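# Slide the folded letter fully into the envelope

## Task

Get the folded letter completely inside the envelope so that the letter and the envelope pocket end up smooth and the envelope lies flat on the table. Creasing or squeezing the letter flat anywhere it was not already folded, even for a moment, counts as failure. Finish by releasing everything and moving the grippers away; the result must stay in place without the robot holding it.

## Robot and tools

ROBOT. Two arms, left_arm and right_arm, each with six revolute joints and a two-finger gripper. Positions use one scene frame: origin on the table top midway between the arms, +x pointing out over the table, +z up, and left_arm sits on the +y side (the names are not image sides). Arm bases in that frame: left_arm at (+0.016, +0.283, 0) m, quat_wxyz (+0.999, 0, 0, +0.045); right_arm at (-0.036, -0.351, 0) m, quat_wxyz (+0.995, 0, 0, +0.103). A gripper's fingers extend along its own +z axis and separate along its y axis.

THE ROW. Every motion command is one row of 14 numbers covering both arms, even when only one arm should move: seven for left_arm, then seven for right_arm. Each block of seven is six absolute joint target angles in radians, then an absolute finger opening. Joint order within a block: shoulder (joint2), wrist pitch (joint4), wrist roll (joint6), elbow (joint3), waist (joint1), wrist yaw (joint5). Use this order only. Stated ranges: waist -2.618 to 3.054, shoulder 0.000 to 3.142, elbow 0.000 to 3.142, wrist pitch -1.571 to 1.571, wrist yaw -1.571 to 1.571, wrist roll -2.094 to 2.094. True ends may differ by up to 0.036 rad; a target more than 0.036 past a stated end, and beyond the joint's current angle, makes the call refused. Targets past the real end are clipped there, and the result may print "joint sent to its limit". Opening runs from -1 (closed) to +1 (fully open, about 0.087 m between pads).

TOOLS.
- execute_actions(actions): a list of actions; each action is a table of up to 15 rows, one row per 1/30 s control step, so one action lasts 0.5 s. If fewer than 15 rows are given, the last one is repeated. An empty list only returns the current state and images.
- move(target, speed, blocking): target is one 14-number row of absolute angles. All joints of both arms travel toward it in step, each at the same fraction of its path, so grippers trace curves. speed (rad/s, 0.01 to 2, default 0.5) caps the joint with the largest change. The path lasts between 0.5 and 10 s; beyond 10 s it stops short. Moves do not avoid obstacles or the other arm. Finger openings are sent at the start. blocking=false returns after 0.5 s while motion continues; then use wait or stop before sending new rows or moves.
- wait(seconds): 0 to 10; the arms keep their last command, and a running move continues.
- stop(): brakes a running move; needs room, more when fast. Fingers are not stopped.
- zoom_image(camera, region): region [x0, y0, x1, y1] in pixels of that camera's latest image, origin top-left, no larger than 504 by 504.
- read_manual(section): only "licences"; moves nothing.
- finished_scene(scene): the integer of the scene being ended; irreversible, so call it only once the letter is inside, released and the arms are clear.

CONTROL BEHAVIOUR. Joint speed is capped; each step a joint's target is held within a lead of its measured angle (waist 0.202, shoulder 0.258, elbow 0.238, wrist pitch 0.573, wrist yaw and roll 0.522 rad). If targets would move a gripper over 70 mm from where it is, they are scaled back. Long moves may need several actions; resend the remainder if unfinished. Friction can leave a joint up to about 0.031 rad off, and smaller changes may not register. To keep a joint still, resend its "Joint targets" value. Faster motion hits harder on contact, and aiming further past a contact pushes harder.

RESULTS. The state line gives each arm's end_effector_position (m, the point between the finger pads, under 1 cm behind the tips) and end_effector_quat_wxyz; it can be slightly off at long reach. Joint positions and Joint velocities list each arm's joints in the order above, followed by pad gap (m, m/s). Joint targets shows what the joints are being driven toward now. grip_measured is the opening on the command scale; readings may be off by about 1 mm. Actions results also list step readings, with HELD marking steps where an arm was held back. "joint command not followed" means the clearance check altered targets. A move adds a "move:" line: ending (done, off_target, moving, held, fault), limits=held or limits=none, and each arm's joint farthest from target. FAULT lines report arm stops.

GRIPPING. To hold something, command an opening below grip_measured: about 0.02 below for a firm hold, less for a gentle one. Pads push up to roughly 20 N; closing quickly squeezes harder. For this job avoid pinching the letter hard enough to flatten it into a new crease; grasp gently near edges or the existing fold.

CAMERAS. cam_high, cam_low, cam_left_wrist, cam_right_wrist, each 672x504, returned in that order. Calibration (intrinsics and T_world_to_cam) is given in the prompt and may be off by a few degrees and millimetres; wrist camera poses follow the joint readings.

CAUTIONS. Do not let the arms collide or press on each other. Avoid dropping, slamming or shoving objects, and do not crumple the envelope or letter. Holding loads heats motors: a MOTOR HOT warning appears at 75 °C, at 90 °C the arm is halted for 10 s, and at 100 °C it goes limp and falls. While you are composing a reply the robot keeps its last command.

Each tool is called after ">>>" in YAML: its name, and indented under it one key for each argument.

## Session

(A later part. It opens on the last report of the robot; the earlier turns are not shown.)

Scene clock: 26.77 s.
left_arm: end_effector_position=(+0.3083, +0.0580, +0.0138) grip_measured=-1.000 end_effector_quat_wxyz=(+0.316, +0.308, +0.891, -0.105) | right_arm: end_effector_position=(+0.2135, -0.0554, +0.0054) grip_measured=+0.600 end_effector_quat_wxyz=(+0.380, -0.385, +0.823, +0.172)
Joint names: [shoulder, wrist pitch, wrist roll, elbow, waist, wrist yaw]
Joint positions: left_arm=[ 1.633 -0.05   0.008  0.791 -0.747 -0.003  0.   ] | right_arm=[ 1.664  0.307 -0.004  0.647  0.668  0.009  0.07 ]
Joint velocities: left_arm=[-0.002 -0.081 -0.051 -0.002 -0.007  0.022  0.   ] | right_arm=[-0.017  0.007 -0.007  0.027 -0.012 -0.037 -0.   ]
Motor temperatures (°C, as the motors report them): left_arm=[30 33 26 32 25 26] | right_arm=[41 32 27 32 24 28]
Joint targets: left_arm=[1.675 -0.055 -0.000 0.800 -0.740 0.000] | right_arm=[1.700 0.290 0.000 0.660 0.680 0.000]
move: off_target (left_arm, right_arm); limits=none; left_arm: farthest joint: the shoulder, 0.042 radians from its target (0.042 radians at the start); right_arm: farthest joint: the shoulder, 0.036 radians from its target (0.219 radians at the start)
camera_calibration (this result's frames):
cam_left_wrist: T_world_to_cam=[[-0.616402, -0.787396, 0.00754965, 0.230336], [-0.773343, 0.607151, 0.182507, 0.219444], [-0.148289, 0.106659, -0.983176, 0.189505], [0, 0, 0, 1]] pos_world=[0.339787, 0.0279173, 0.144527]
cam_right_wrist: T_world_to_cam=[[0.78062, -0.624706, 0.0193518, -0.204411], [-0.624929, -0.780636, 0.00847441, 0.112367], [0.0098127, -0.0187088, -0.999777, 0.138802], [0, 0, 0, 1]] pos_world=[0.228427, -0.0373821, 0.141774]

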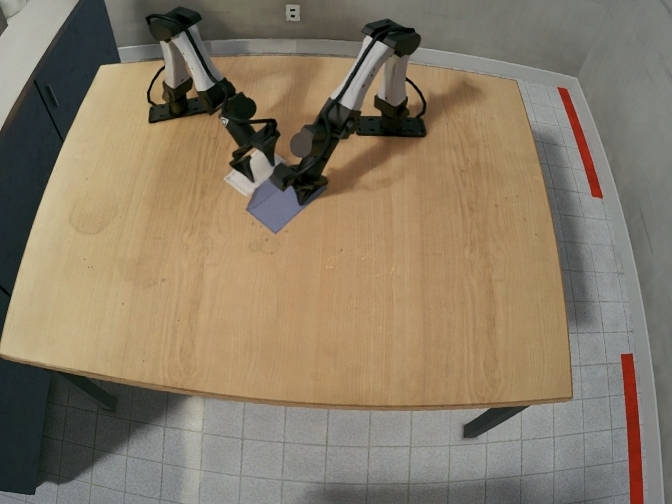

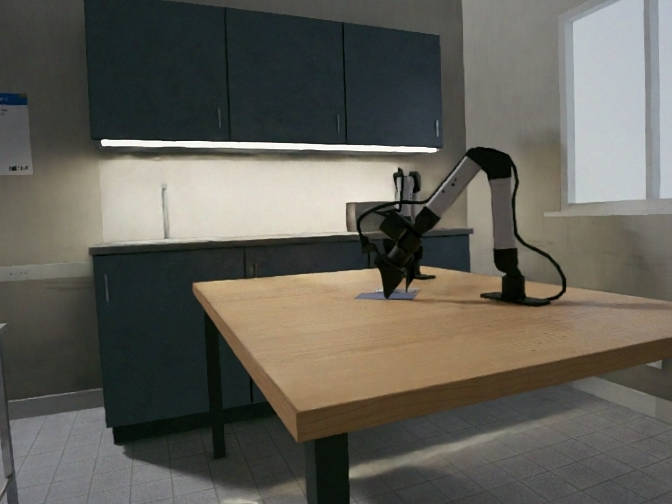

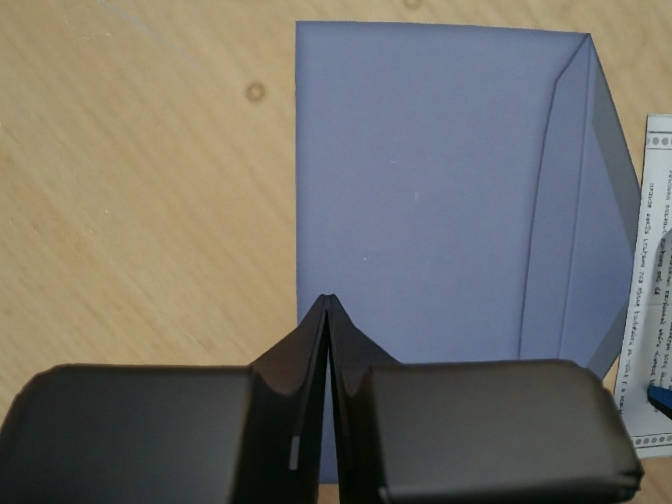

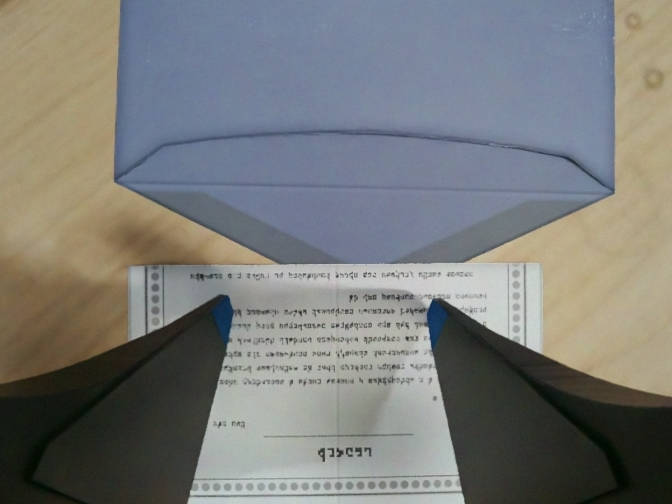

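>>> move:
  target: [1.675,-0.055,0,0.8,-0.74,0,-1,1.70,0.29,0,0.66,0.63,0,0.6]
  speed: 0.04

>>> move:
  target: [1.675,-0.055,0,0.8,-0.74,0,-1,1.58,0.29,0,0.66,0.64,0,0.6]
  speed: 0.2

>>> move:
  target: [1.675,-0.055,0,0.8,-0.74,0,-1,1.37,0.29,0,0.43,0.64,0,1]
  speed: 0.3

>>> move:
  target: [1.675,-0.055,0,0.8,-0.74,0,-1,1.495,0.29,0,0.43,0.64,0,1]
  speed: 0.1

>>> move:
  target: [1.675,-0.055,0,0.8,-0.74,0,-1,1.70,0.29,0,0.66,0.64,0,1]
  speed: 0.05

Scene clock: 28.33 s.
left_arm: end_effector_position=(+0.3083, +0.0580, +0.0138) grip_measured=-1.000 end_effector_quat_wxyz=(+0.316, +0.308, +0.891, -0.105) | right_arm: end_effector_position=(+0.2202, -0.0606, +0.0058) grip_measured=+0.600 end_effector_quat_wxyz=(+0.382, -0.375, +0.827, +0.171)
Joint names: [shoulder, wrist pitch, wrist roll, elbow, waist, wrist yaw]
Joint positions: left_arm=[ 1.633 -0.05   0.008  0.791 -0.747 -0.003  0.   ] | right_arm=[ 1.664  0.309 -0.003  0.647  0.643  0.001  0.07 ]
Joint velocities: left_arm=[ 0.007 -0.051 -0.007 -0.002 -0.002 -0.066  0.   ] | right_arm=[-0.007  0.007 -0.022  0.002  0.017  0.007  0.   ]
Motor temperatures (°C, as the motors report them): left_arm=[30 33 26 32 25 26] | right_arm=[41 32 27 32 24 28]
Joint targets: left_arm=[1.675 -0.055 0.000 0.800 -0.740 -0.000] | right_arm=[1.700 0.290 -0.000 0.660 0.630 0.000]
move: off_target (left_arm, right_arm); limits=none; left_arm: farthest joint: the shoulder, 0.042 radians from its target (0.042 radians at the start); right_arm: farthest joint: the shoulder, 0.036 radians from its target (0.036 radians at the start)
camera_calibration (this result's frames):
cam_left_wrist: T_world_to_cam=[[-0.616402, -0.787396, 0.00754965, 0.230336], [-0.773343, 0.607151, 0.182507, 0.219444], [-0.148289, 0.106659, -0.983176, 0.189505], [0, 0, 0, 1]] pos_world=[0.339787, 0.0279173, 0.144527]
cam_right_wrist: T_world_to_cam=[[0.768002, -0.64029, 0.0141545, -0.211094], [-0.640409, -0.76801, 0.00605766, 0.116684], [0.00699216, -0.013717, -0.999881, 0.139928], [0, 0, 0, 1]] pos_world=[0.235868, -0.0436274, 0.142192]

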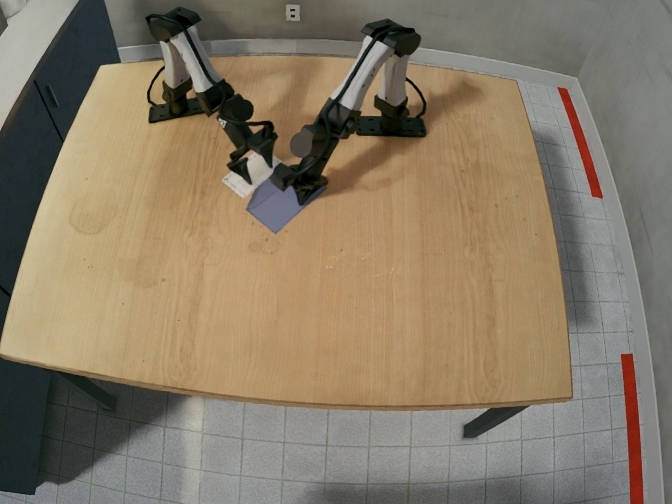

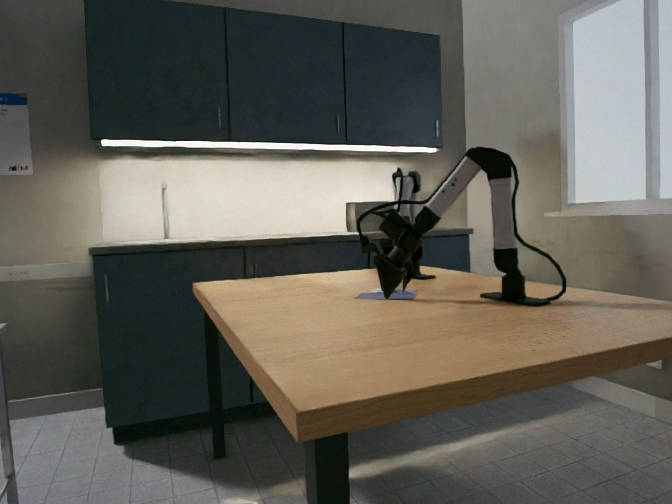

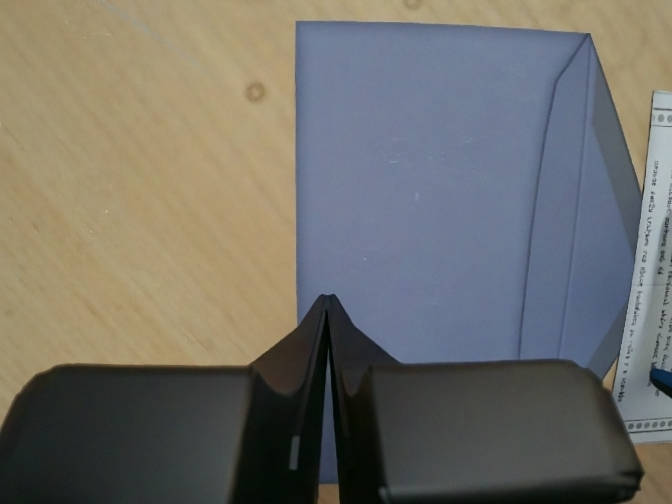

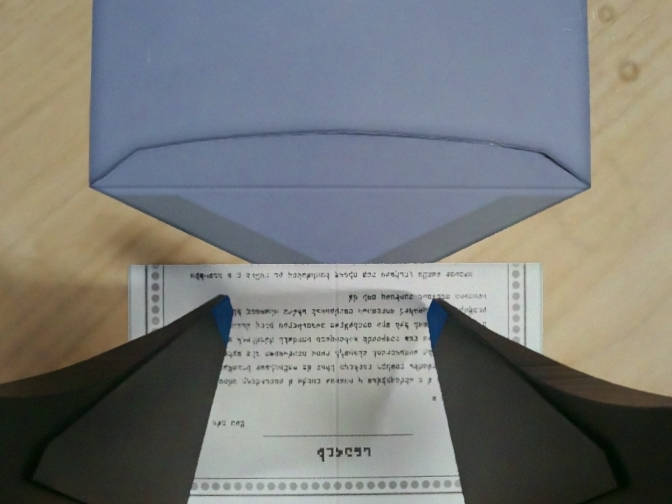

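Scene clock: 29.27 s.
left_arm: end_effector_position=(+0.3083, +0.0580, +0.0138) grip_measured=-1.000 end_effector_quat_wxyz=(+0.316, +0.308, +0.891, -0.105) | right_arm: end_effector_position=(+0.2225, -0.0580, +0.0264) grip_measured=+0.600 end_effector_quat_wxyz=(+0.402, -0.371, +0.818, +0.180)
Joint names: [shoulder, wrist pitch, wrist roll, elbow, waist, wrist yaw]
Joint positions: left_arm=[ 1.633 -0.05   0.008  0.791 -0.747 -0.003  0.   ] | right_arm=[ 1.602  0.295 -0.003  0.647  0.643  0.001  0.07 ]
Joint velocities: left_arm=[-0.012 -0.022 -0.007 -0.017 -0.002  0.007  0.   ] | right_arm=[ 0.002 -0.081 -0.037 -0.002  0.002  0.081  0.   ]
Motor temperatures (°C, as the motors report them): left_arm=[30 33 26 32 25 26] | right_arm=[41 32 27 32 24 28]
Joint targets: left_arm=[1.675 -0.055 0.000 0.800 -0.740 -0.000] | right_arm=[1.580 0.290 0.000 0.660 0.640 0.000]
move: off_target (left_arm, right_arm); limits=none; left_arm: farthest joint: the shoulder, 0.042 radians from its target (0.042 radians at the start); right_arm: farthest joint: the shoulder, 0.022 radians from its target (0.084 radians at the start)
camera_calibration (this result's frames):
cam_left_wrist: T_world_to_cam=[[-0.616402, -0.787396, 0.00754965, 0.230336], [-0.773343, 0.607151, 0.182507, 0.219444], [-0.148289, 0.106659, -0.983176, 0.189505], [0, 0, 0, 1]] pos_world=[0.339787, 0.0279173, 0.144527]
cam_right_wrist: T_world_to_cam=[[0.767529, -0.640829, 0.0154442, -0.211439], [-0.639827, -0.76735, -0.0423595, 0.121196], [0.0389963, 0.0226305, -0.998983, 0.155551], [0, 0, 0, 1]] pos_world=[0.233764, -0.0460164, 0.163792]

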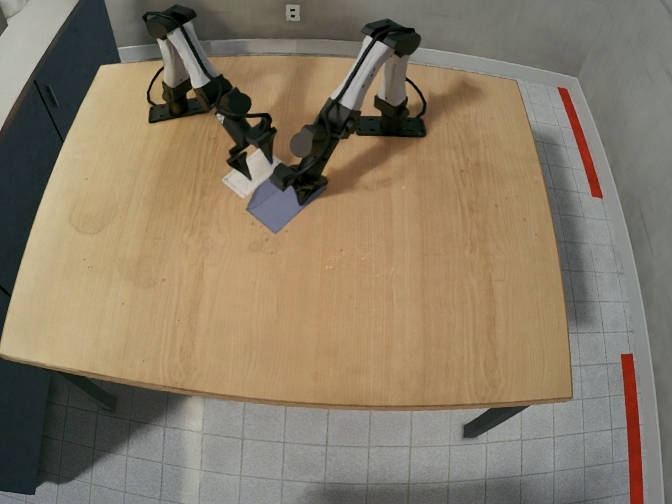

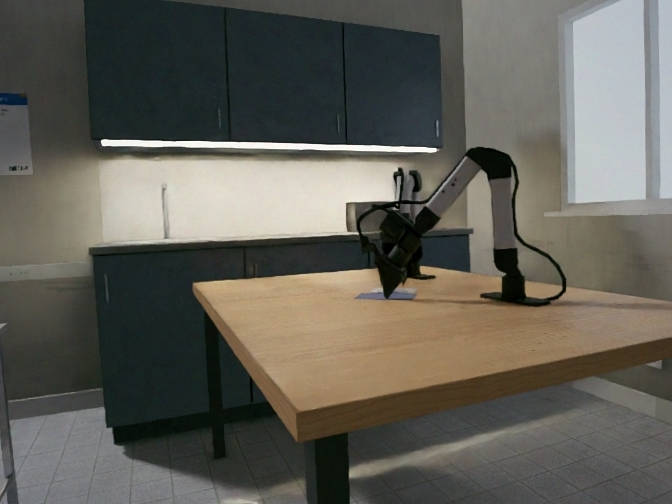

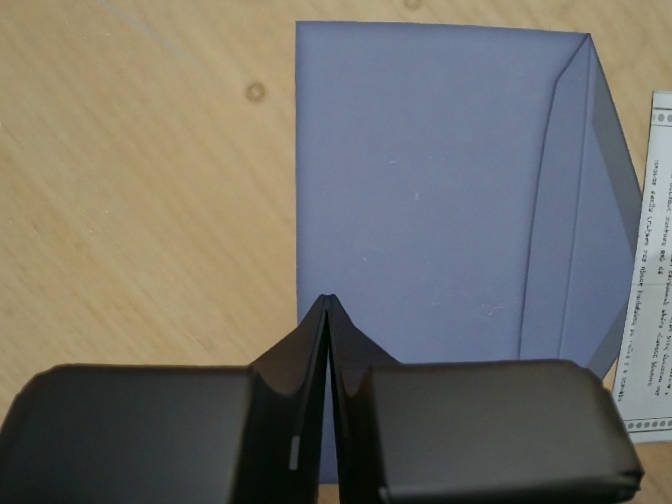

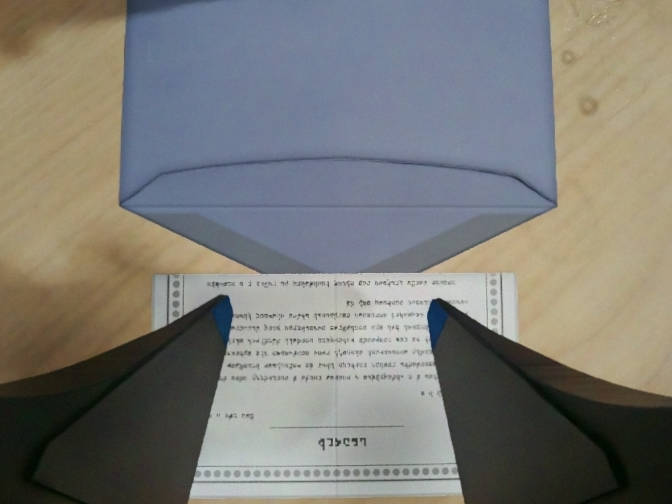

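Scene clock: 30.37 s.
left_arm: end_effector_position=(+0.3083, +0.0580, +0.0138) grip_measured=-1.000 end_effector_quat_wxyz=(+0.316, +0.308, +0.891, -0.105) | right_arm: end_effector_position=(+0.1877, -0.0975, +0.0245) grip_measured=+1.000 end_effector_quat_wxyz=(+0.403, -0.370, +0.817, +0.181)
Joint names: [shoulder, wrist pitch, wrist roll, elbow, waist, wrist yaw]
Joint positions: left_arm=[ 1.633 -0.05   0.008  0.791 -0.747 -0.003  0.   ] | right_arm=[ 1.394  0.292 -0.003  0.447  0.643  0.001  0.087]
Joint velocities: left_arm=[-0.002  0.007 -0.022  0.002  0.012 -0.007  0.   ] | right_arm=[-0.002 -0.007 -0.037  0.007  0.002 -0.037  0.   ]
Motor temperatures (°C, as the motors report them): left_arm=[30 33 26 32 25 26] | right_arm=[41 33 27 32 24 28]
Joint targets: left_arm=[1.675 -0.055 -0.000 0.800 -0.740 -0.000] | right_arm=[1.370 0.290 0.000 0.430 0.640 0.000]
move: off_target (left_arm, right_arm); limits=none; left_arm: farthest joint: the shoulder, 0.042 radians from its target (0.042 radians at the start); right_arm: farthest joint: the shoulder, 0.024 radians from its target (0.232 radians at the start)
camera_calibration (this result's frames):
cam_left_wrist: T_world_to_cam=[[-0.616402, -0.787396, 0.00754965, 0.230336], [-0.773343, 0.607151, 0.182507, 0.219444], [-0.148289, 0.106659, -0.983176, 0.189505], [0, 0, 0, 1]] pos_world=[0.339787, 0.0279173, 0.144527]
cam_right_wrist: T_world_to_cam=[[0.767486, -0.640877, 0.0155542, -0.210026], [-0.639704, -0.76721, -0.04655, 0.0686042], [0.0417663, 0.0257764, -0.998795, 0.155705], [0, 0, 0, 1]] pos_world=[0.198575, -0.0859808, 0.161978]

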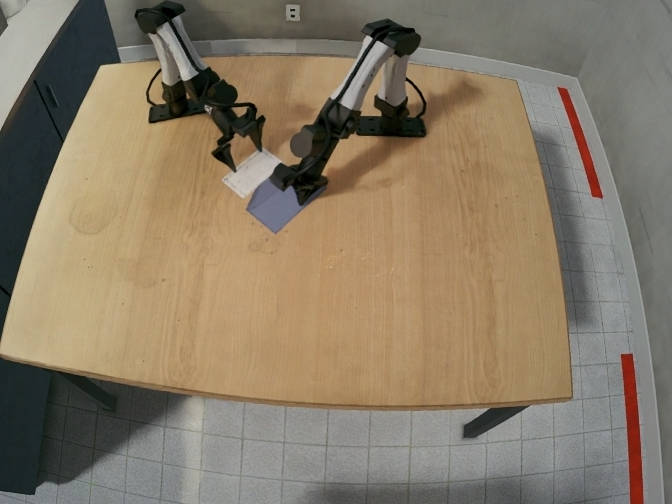

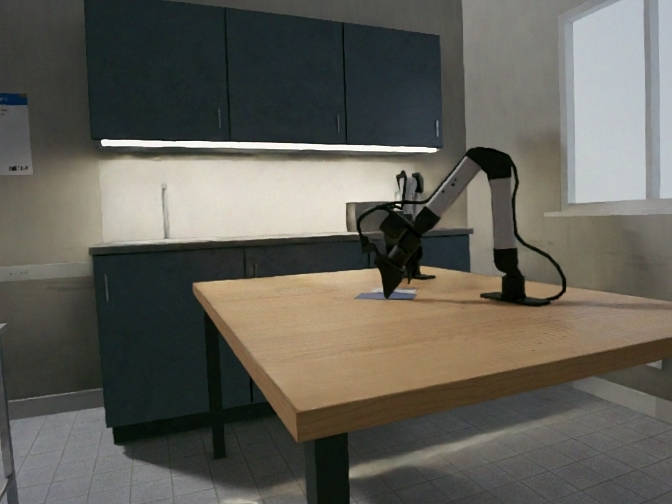

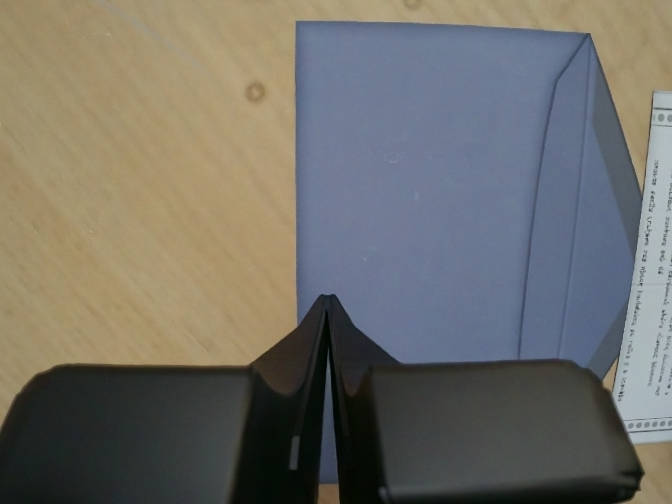

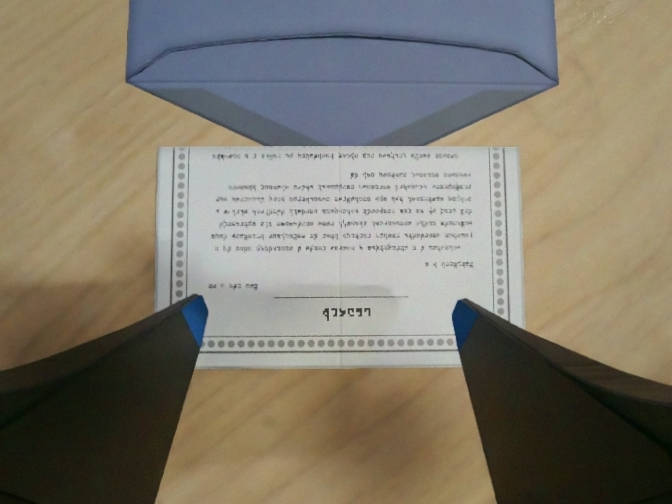

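Scene clock: 31.70 s.
left_arm: end_effector_position=(+0.3083, +0.0580, +0.0138) grip_measured=-1.000 end_effector_quat_wxyz=(+0.316, +0.308, +0.891, -0.105) | right_arm: end_effector_position=(+0.1848, -0.1008, +0.0056) grip_measured=+1.000 end_effector_quat_wxyz=(+0.381, -0.375, +0.828, +0.171)
Joint names: [shoulder, wrist pitch, wrist roll, elbow, waist, wrist yaw]
Joint positions: left_arm=[ 1.633 -0.05   0.008  0.791 -0.747 -0.003  0.   ] | right_arm=[ 1.46   0.304 -0.003  0.447  0.643  0.001  0.087]
Joint velocities: left_arm=[ 0.007 -0.037 -0.066 -0.002  0.007 -0.022  0.   ] | right_arm=[-0.007  0.051  0.007 -0.002 -0.007 -0.007  0.   ]
Motor temperatures (°C, as the motors report them): left_arm=[30 33 26 32 25 26] | right_arm=[41 33 27 32 24 28]
Joint targets: left_arm=[1.675 -0.055 0.000 0.800 -0.740 -0.000] | right_arm=[1.495 0.290 0.000 0.430 0.640 0.000]
move: off_target (left_arm, right_arm); limits=none; left_arm: farthest joint: the shoulder, 0.042 radians from its target (0.042 radians at the start); right_arm: farthest joint: the shoulder, 0.035 radians from its target (0.101 radians at the start)
camera_calibration (this result's frames):
cam_left_wrist: T_world_to_cam=[[-0.616402, -0.787396, 0.00754965, 0.230336], [-0.773343, 0.607151, 0.182507, 0.219444], [-0.148289, 0.106659, -0.983176, 0.189505], [0, 0, 0, 1]] pos_world=[0.339787, 0.0279173, 0.144527]
cam_right_wrist: T_world_to_cam=[[0.767864, -0.640464, 0.0138138, -0.209621], [-0.640589, -0.767843, 0.00795603, 0.0631971], [0.00551125, -0.0149581, -0.999873, 0.139608], [0, 0, 0, 1]] pos_world=[0.200675, -0.0836411, 0.141983]

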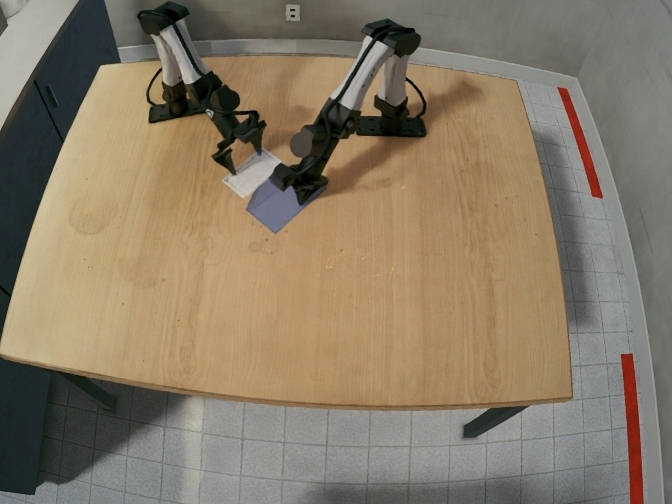

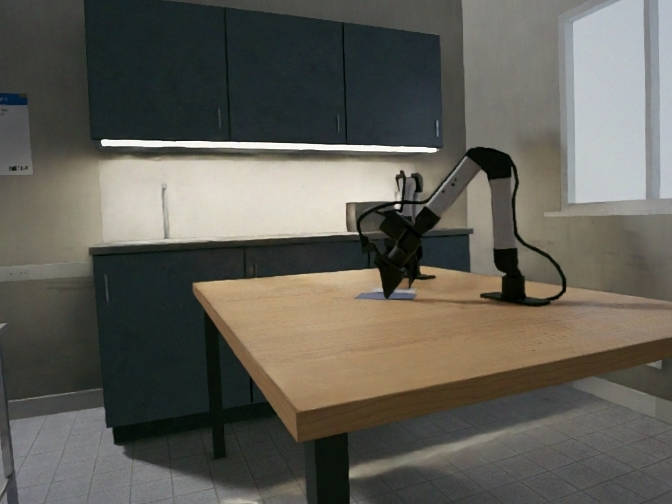

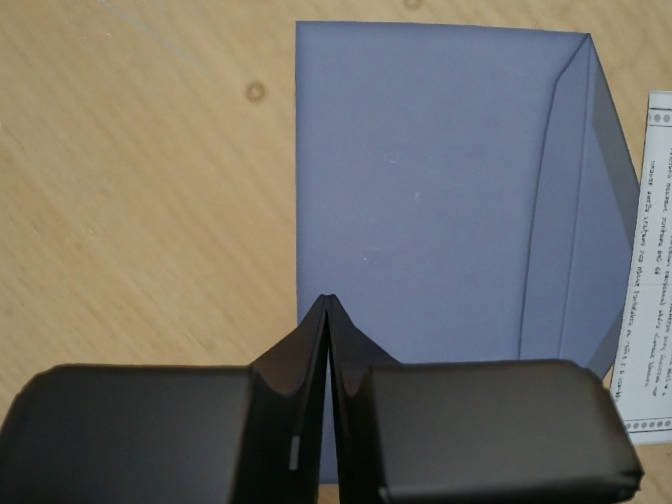

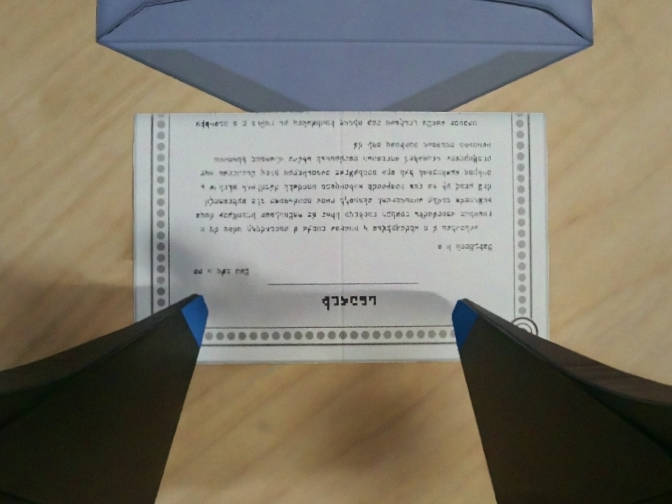

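Scene clock: 36.77 s.
left_arm: end_effector_position=(+0.3083, +0.0580, +0.0138) grip_measured=-1.000 end_effector_quat_wxyz=(+0.316, +0.308, +0.891, -0.105) | right_arm: end_effector_position=(+0.2198, -0.0610, +0.0053) grip_measured=+1.000 end_effector_quat_wxyz=(+0.380, -0.375, +0.828, +0.171)
Joint names: [shoulder, wrist pitch, wrist roll, elbow, waist, wrist yaw]
Joint positions: left_arm=[ 1.633 -0.05   0.008  0.791 -0.747 -0.003  0.   ] | right_arm=[ 1.664  0.306 -0.003  0.647  0.643  0.001  0.087]
Joint velocities: left_arm=[ 0.002 -0.022  0.051 -0.002  0.012  0.022  0.   ] | right_arm=[ 0.007 -0.022  0.007 -0.012  0.002 -0.037  0.   ]
Motor temperatures (°C, as the motors report them): left_arm=[30 33 26 33 25 26] | right_arm=[40 33 27 33 24 28]
Joint targets: left_arm=[1.675 -0.055 -0.000 0.800 -0.740 0.000] | right_arm=[1.700 0.290 -0.000 0.660 0.640 0.000]
move: off_target (left_arm, right_arm); limits=none; left_arm: farthest joint: the shoulder, 0.042 radians from its target (0.042 radians at the start); right_arm: farthest joint: the shoulder, 0.036 radians from its target (0.240 radians at the start)
camera_calibration (this result's frames):
cam_left_wrist: T_world_to_cam=[[-0.616402, -0.787396, 0.00754965, 0.230336], [-0.773343, 0.607151, 0.182507, 0.219444], [-0.148289, 0.106659, -0.983176, 0.189505], [0, 0, 0, 1]] pos_world=[0.339787, 0.0279173, 0.144527]
cam_right_wrist: T_world_to_cam=[[0.767875, -0.640452, 0.0137831, -0.211035], [-0.640582, -0.767835, 0.00910001, 0.116128], [0.00475507, -0.0158169, -0.999864, 0.139793], [0, 0, 0, 1]] pos_world=[0.235773, -0.0437791, 0.141626]

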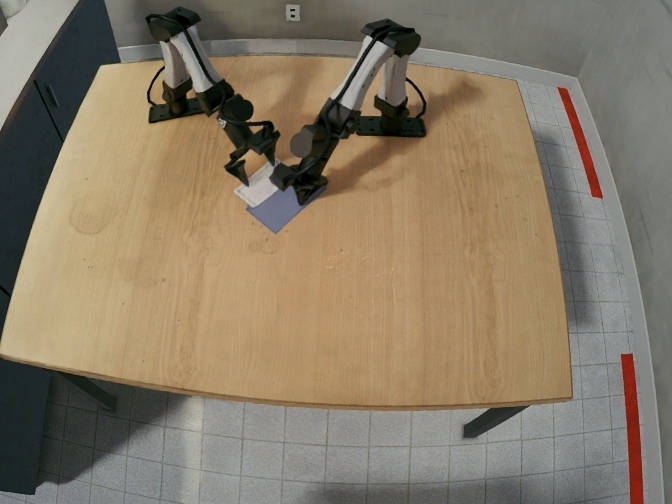

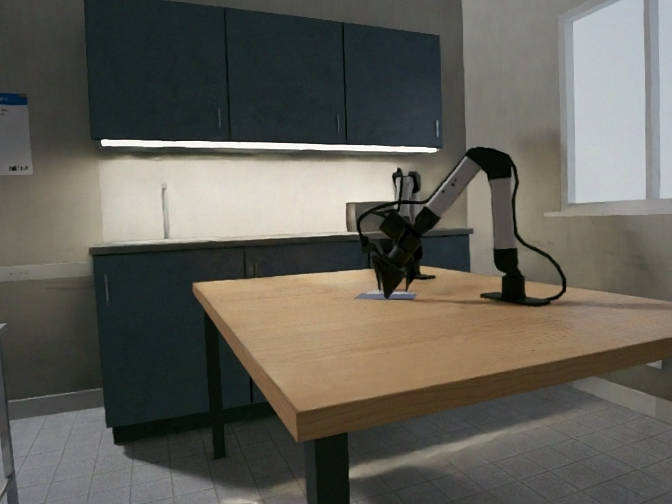

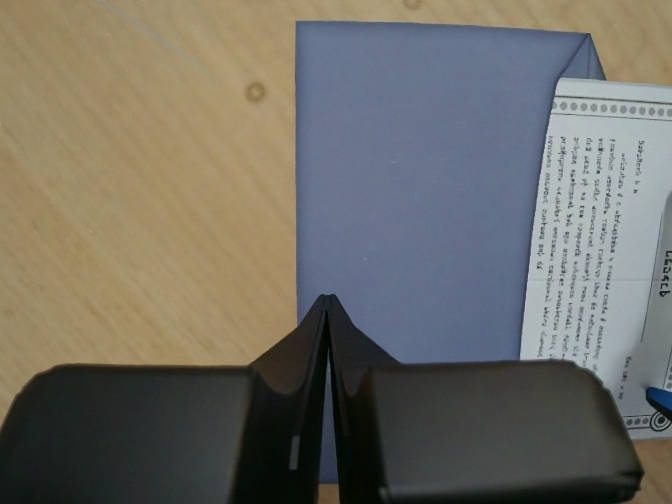

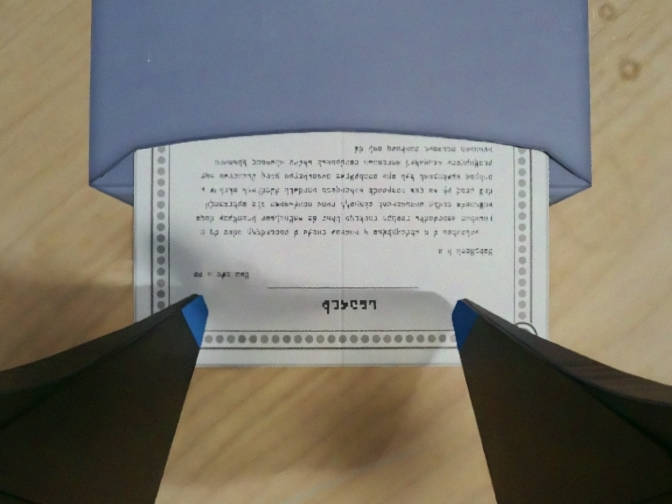

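>>> execute_actions:
  actions:
    - [[1.675,-0.055,0,0.8,-0.74,0,-1,1.6,0.29,0,0.66,0.64,0,1]]
    - [[1.675,-0.055,0,0.8,-0.74,0,-1,1.55,0.29,0,0.595,0.64,0,1]]
    - [[1.675,-0.055,0,0.8,-0.74,0,-1,1.62,0.29,0,0.595,0.64,0,1]]
    - [[1.675,-0.055,0,0.8,-0.74,0,-1,1.665,0.29,0,0.595,0.64,0,1]]

>>> move:
  target: [1.675,-0.055,0,0.8,-0.74,0,-1,1.795,0.28,0,0.78,0.64,0,1]
  speed: 0.05

Scene clock: 38.93 s.
left_arm: end_effector_position=(+0.3083, +0.0580, +0.0138) grip_measured=-1.000 end_effector_quat_wxyz=(+0.316, +0.308, +0.891, -0.105) | right_arm: end_effector_position=(+0.2137, -0.0679, +0.0054) grip_measured=+1.000 end_effector_quat_wxyz=(+0.380, -0.375, +0.828, +0.171)
Joint names: [shoulder, wrist pitch, wrist roll, elbow, waist, wrist yaw]
Joint positions: left_arm=[ 1.633 -0.05   0.008  0.791 -0.747 -0.003  0.   ] | right_arm=[ 1.631  0.308 -0.002  0.612  0.643  0.001  0.087]
Joint velocities: left_arm=[ 0.012  0.007  0.007 -0.007  0.007 -0.022  0.   ] | right_arm=[-0.002 -0.095  0.022  0.012  0.002 -0.037  0.   ]
Motor temperatures (°C, as the motors report them): left_arm=[30 34 26 33 25 26] | right_arm=[40 33 27 33 24 28]
Joint targets: left_arm=[1.675 -0.055 0.000 0.800 -0.740 0.000] | right_arm=[1.665 0.290 -0.000 0.595 0.640 0.000]
Step readings (joint positions; steps 1 to 15: 1st action; 16 to 30: 2nd action; 31 to 45: 3rd action; 46 to 60: 4th action):
0: left_arm=[1.633 -0.050 0.008 0.791 -0.747 -0.003] | right_arm=[1.664 0.306 -0.003 0.647 0.643 0.001]
1: left_arm=[1.633 -0.050 0.008 0.791 -0.747 -0.003] | right_arm=[1.658 0.305 -0.003 0.647 0.643 0.001]
2: left_arm=[1.633 -0.050 0.008 0.791 -0.747 -0.003] | right_arm=[1.649 0.297 -0.003 0.647 0.643 0.001]
4: left_arm=[1.633 -0.050 0.008 0.791 -0.747 -0.003] | right_arm=[1.630 0.296 -0.003 0.647 0.643 0.001]
8: left_arm=[1.633 -0.050 0.008 0.791 -0.747 -0.003] | right_arm=[1.619 0.296 -0.003 0.647 0.643 0.001]
15: left_arm=[1.633 -0.050 0.008 0.791 -0.747 -0.003] | right_arm=[1.619 0.295 -0.003 0.647 0.643 0.001]
16: left_arm=[1.633 -0.050 0.008 0.791 -0.747 -0.003] | right_arm=[1.614 0.295 -0.003 0.642 0.643 0.001]
17: left_arm=[1.633 -0.050 0.008 0.791 -0.747 -0.003] | right_arm=[1.601 0.295 -0.003 0.631 0.643 0.001]
19: left_arm=[1.633 -0.050 0.008 0.791 -0.747 -0.003] | right_arm=[1.579 0.292 -0.003 0.615 0.643 0.001]
23: left_arm=[1.633 -0.050 0.008 0.791 -0.747 -0.003] | right_arm=[1.572 0.292 -0.003 0.612 0.643 0.001]
30: left_arm=[1.633 -0.050 0.008 0.791 -0.747 -0.003] | right_arm=[1.572 0.292 -0.003 0.612 0.643 0.001]
31: left_arm=[1.633 -0.050 0.008 0.791 -0.747 -0.003] | right_arm=[1.575 0.292 -0.003 0.612 0.643 0.001]
32: left_arm=[1.633 -0.050 0.008 0.791 -0.747 -0.003] | right_arm=[1.581 0.294 -0.003 0.612 0.643 0.001]
34: left_arm=[1.633 -0.050 0.008 0.791 -0.747 -0.003] | right_arm=[1.595 0.293 -0.003 0.612 0.643 0.001]
38: left_arm=[1.633 -0.050 0.008 0.791 -0.747 -0.003] | right_arm=[1.603 0.290 -0.003 0.612 0.643 0.001]
45: left_arm=[1.633 -0.050 0.008 0.791 -0.747 -0.003] | right_arm=[1.603 0.290 -0.003 0.612 0.643 0.001]
46: left_arm=[1.633 -0.050 0.008 0.791 -0.747 -0.003] | right_arm=[1.608 0.291 -0.003 0.612 0.643 0.001]
47: left_arm=[1.633 -0.050 0.008 0.791 -0.747 -0.003] | right_arm=[1.617 0.295 -0.003 0.612 0.643 0.001]
49: left_arm=[1.633 -0.050 0.008 0.791 -0.747 -0.003] | right_arm=[1.629 0.305 -0.003 0.612 0.643 0.001]
53: left_arm=[1.633 -0.050 0.008 0.791 -0.747 -0.003] | right_arm=[1.631 0.308 -0.002 0.612 0.643 0.001]
60: Joint positions above
camera_calibration (this result's frames):
cam_left_wrist: T_world_to_cam=[[-0.616402, -0.787396, 0.00754965, 0.230336], [-0.773343, 0.607151, 0.182507, 0.219444], [-0.148289, 0.106659, -0.983176, 0.189505], [0, 0, 0, 1]] pos_world=[0.339787, 0.0279173, 0.144527]
cam_right_wrist: T_world_to_cam=[[0.767565, -0.640835, 0.0131951, -0.210716], [-0.640958, -0.767517, 0.00946501, 0.10705], [0.00406195, -0.0157225, -0.999868, 0.139991], [0, 0, 0, 1]] pos_world=[0.229784, -0.0506705, 0.14174]

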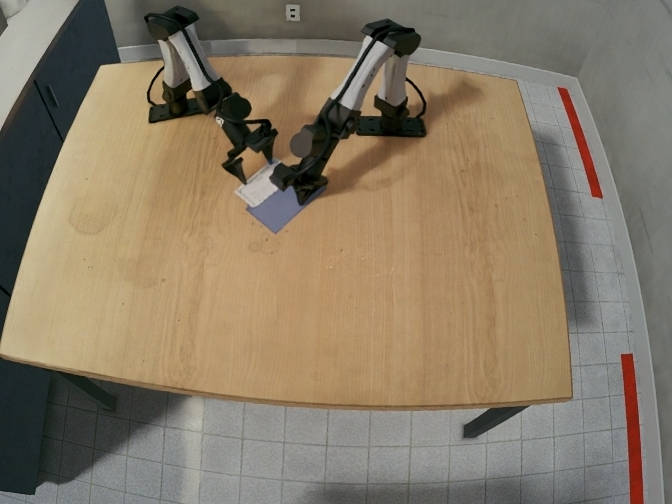

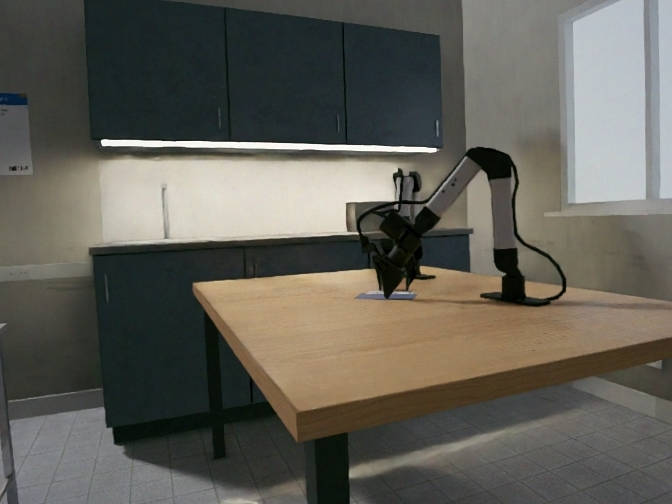

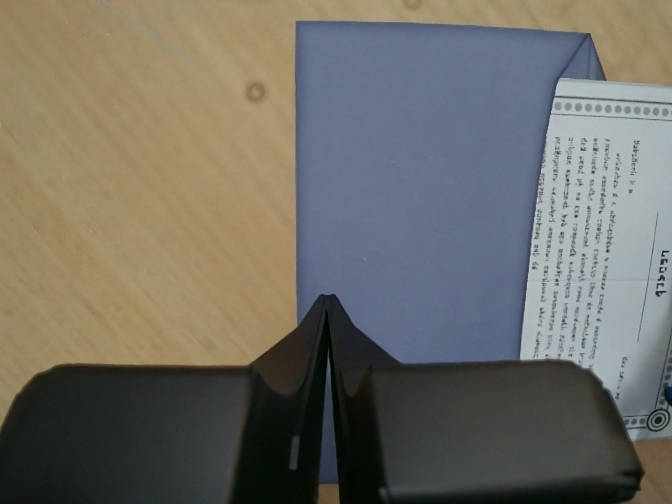

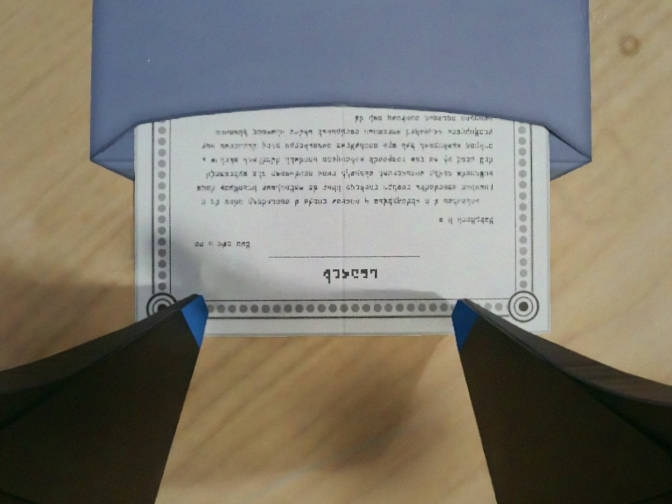

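Scene clock: 42.57 s.
left_arm: end_effector_position=(+0.3083, +0.0580, +0.0138) grip_measured=-1.000 end_effector_quat_wxyz=(+0.316, +0.308, +0.891, -0.105) | right_arm: end_effector_position=(+0.2400, -0.0381, +0.0056) grip_measured=+1.000 end_effector_quat_wxyz=(+0.384, -0.374, +0.826, +0.172)
Joint names: [shoulder, wrist pitch, wrist roll, elbow, waist, wrist yaw]
Joint positions: left_arm=[ 1.633 -0.05   0.008  0.791 -0.747 -0.003  0.   ] | right_arm=[ 1.764  0.299 -0.002  0.763  0.643  0.001  0.087]
Joint velocities: left_arm=[-0.012 -0.007 -0.022 -0.002 -0.002  0.051  0.   ] | right_arm=[-0.012 -0.007 -0.066 -0.007 -0.007  0.007  0.   ]
Motor temperatures (°C, as the motors report them): left_arm=[30 34 26 33 25 26] | right_arm=[40 34 27 33 24 28]
Joint targets: left_arm=[1.675 -0.055 -0.000 0.800 -0.740 -0.000] | right_arm=[1.795 0.280 -0.000 0.780 0.640 0.000]
move: off_target (left_arm, right_arm); limits=none; left_arm: farthest joint: the shoulder, 0.042 radians from its target (0.042 radians at the start); right_arm: farthest joint: the shoulder, 0.031 radians from its target (0.164 radians at the start)
camera_calibration (this result's frames):
cam_left_wrist: T_world_to_cam=[[-0.616402, -0.787396, 0.00754965, 0.230336], [-0.773343, 0.607151, 0.182507, 0.219444], [-0.148289, 0.106659, -0.983176, 0.189505], [0, 0, 0, 1]] pos_world=[0.339787, 0.0279173, 0.144527]
cam_right_wrist: T_world_to_cam=[[0.767488, -0.640923, 0.0134251, -0.211747], [-0.640988, -0.767551, 0.000694217, 0.146774], [0.00985952, -0.00913814, -0.99991, 0.139438], [0, 0, 0, 1]] pos_world=[0.255219, -0.021783, 0.142167]

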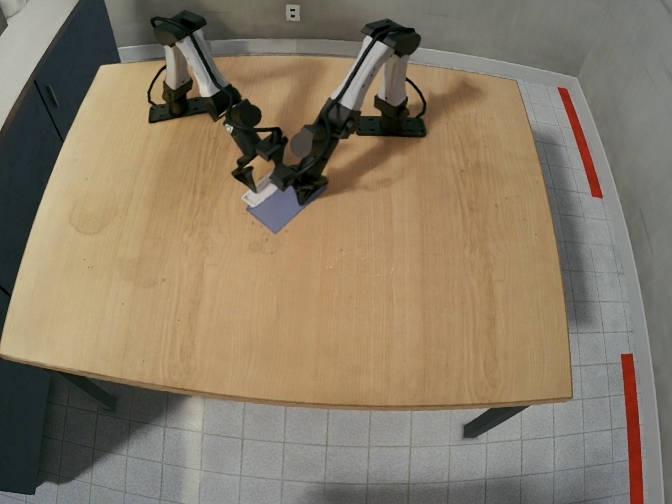

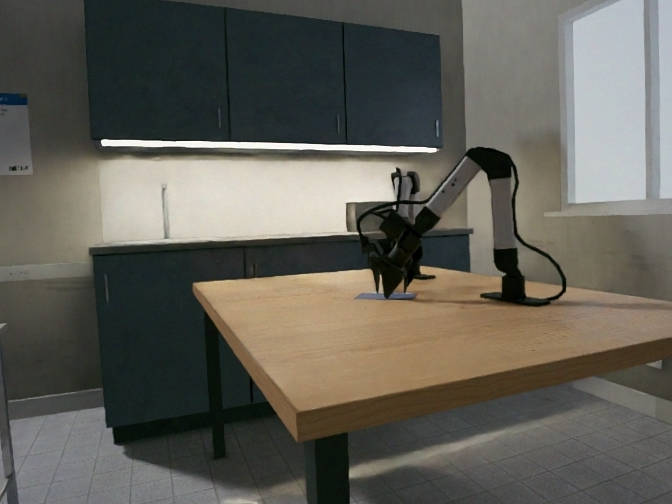

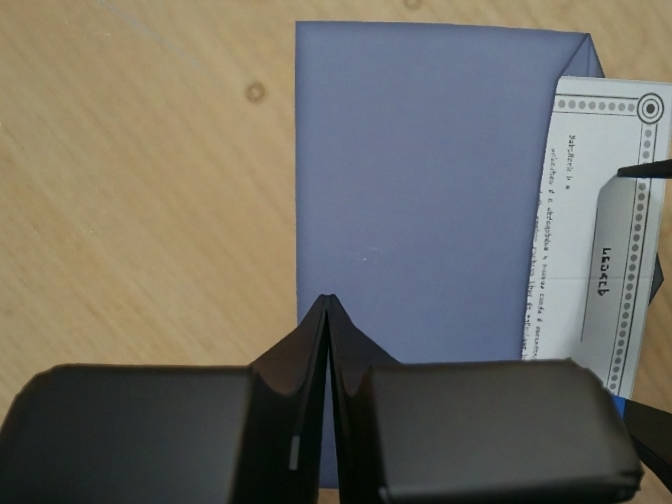

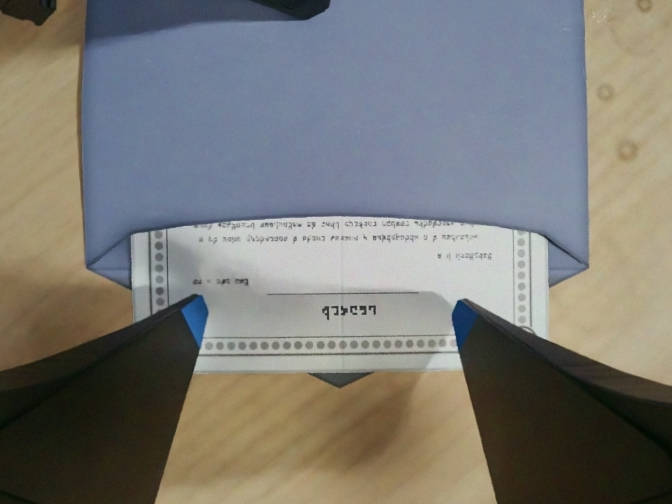

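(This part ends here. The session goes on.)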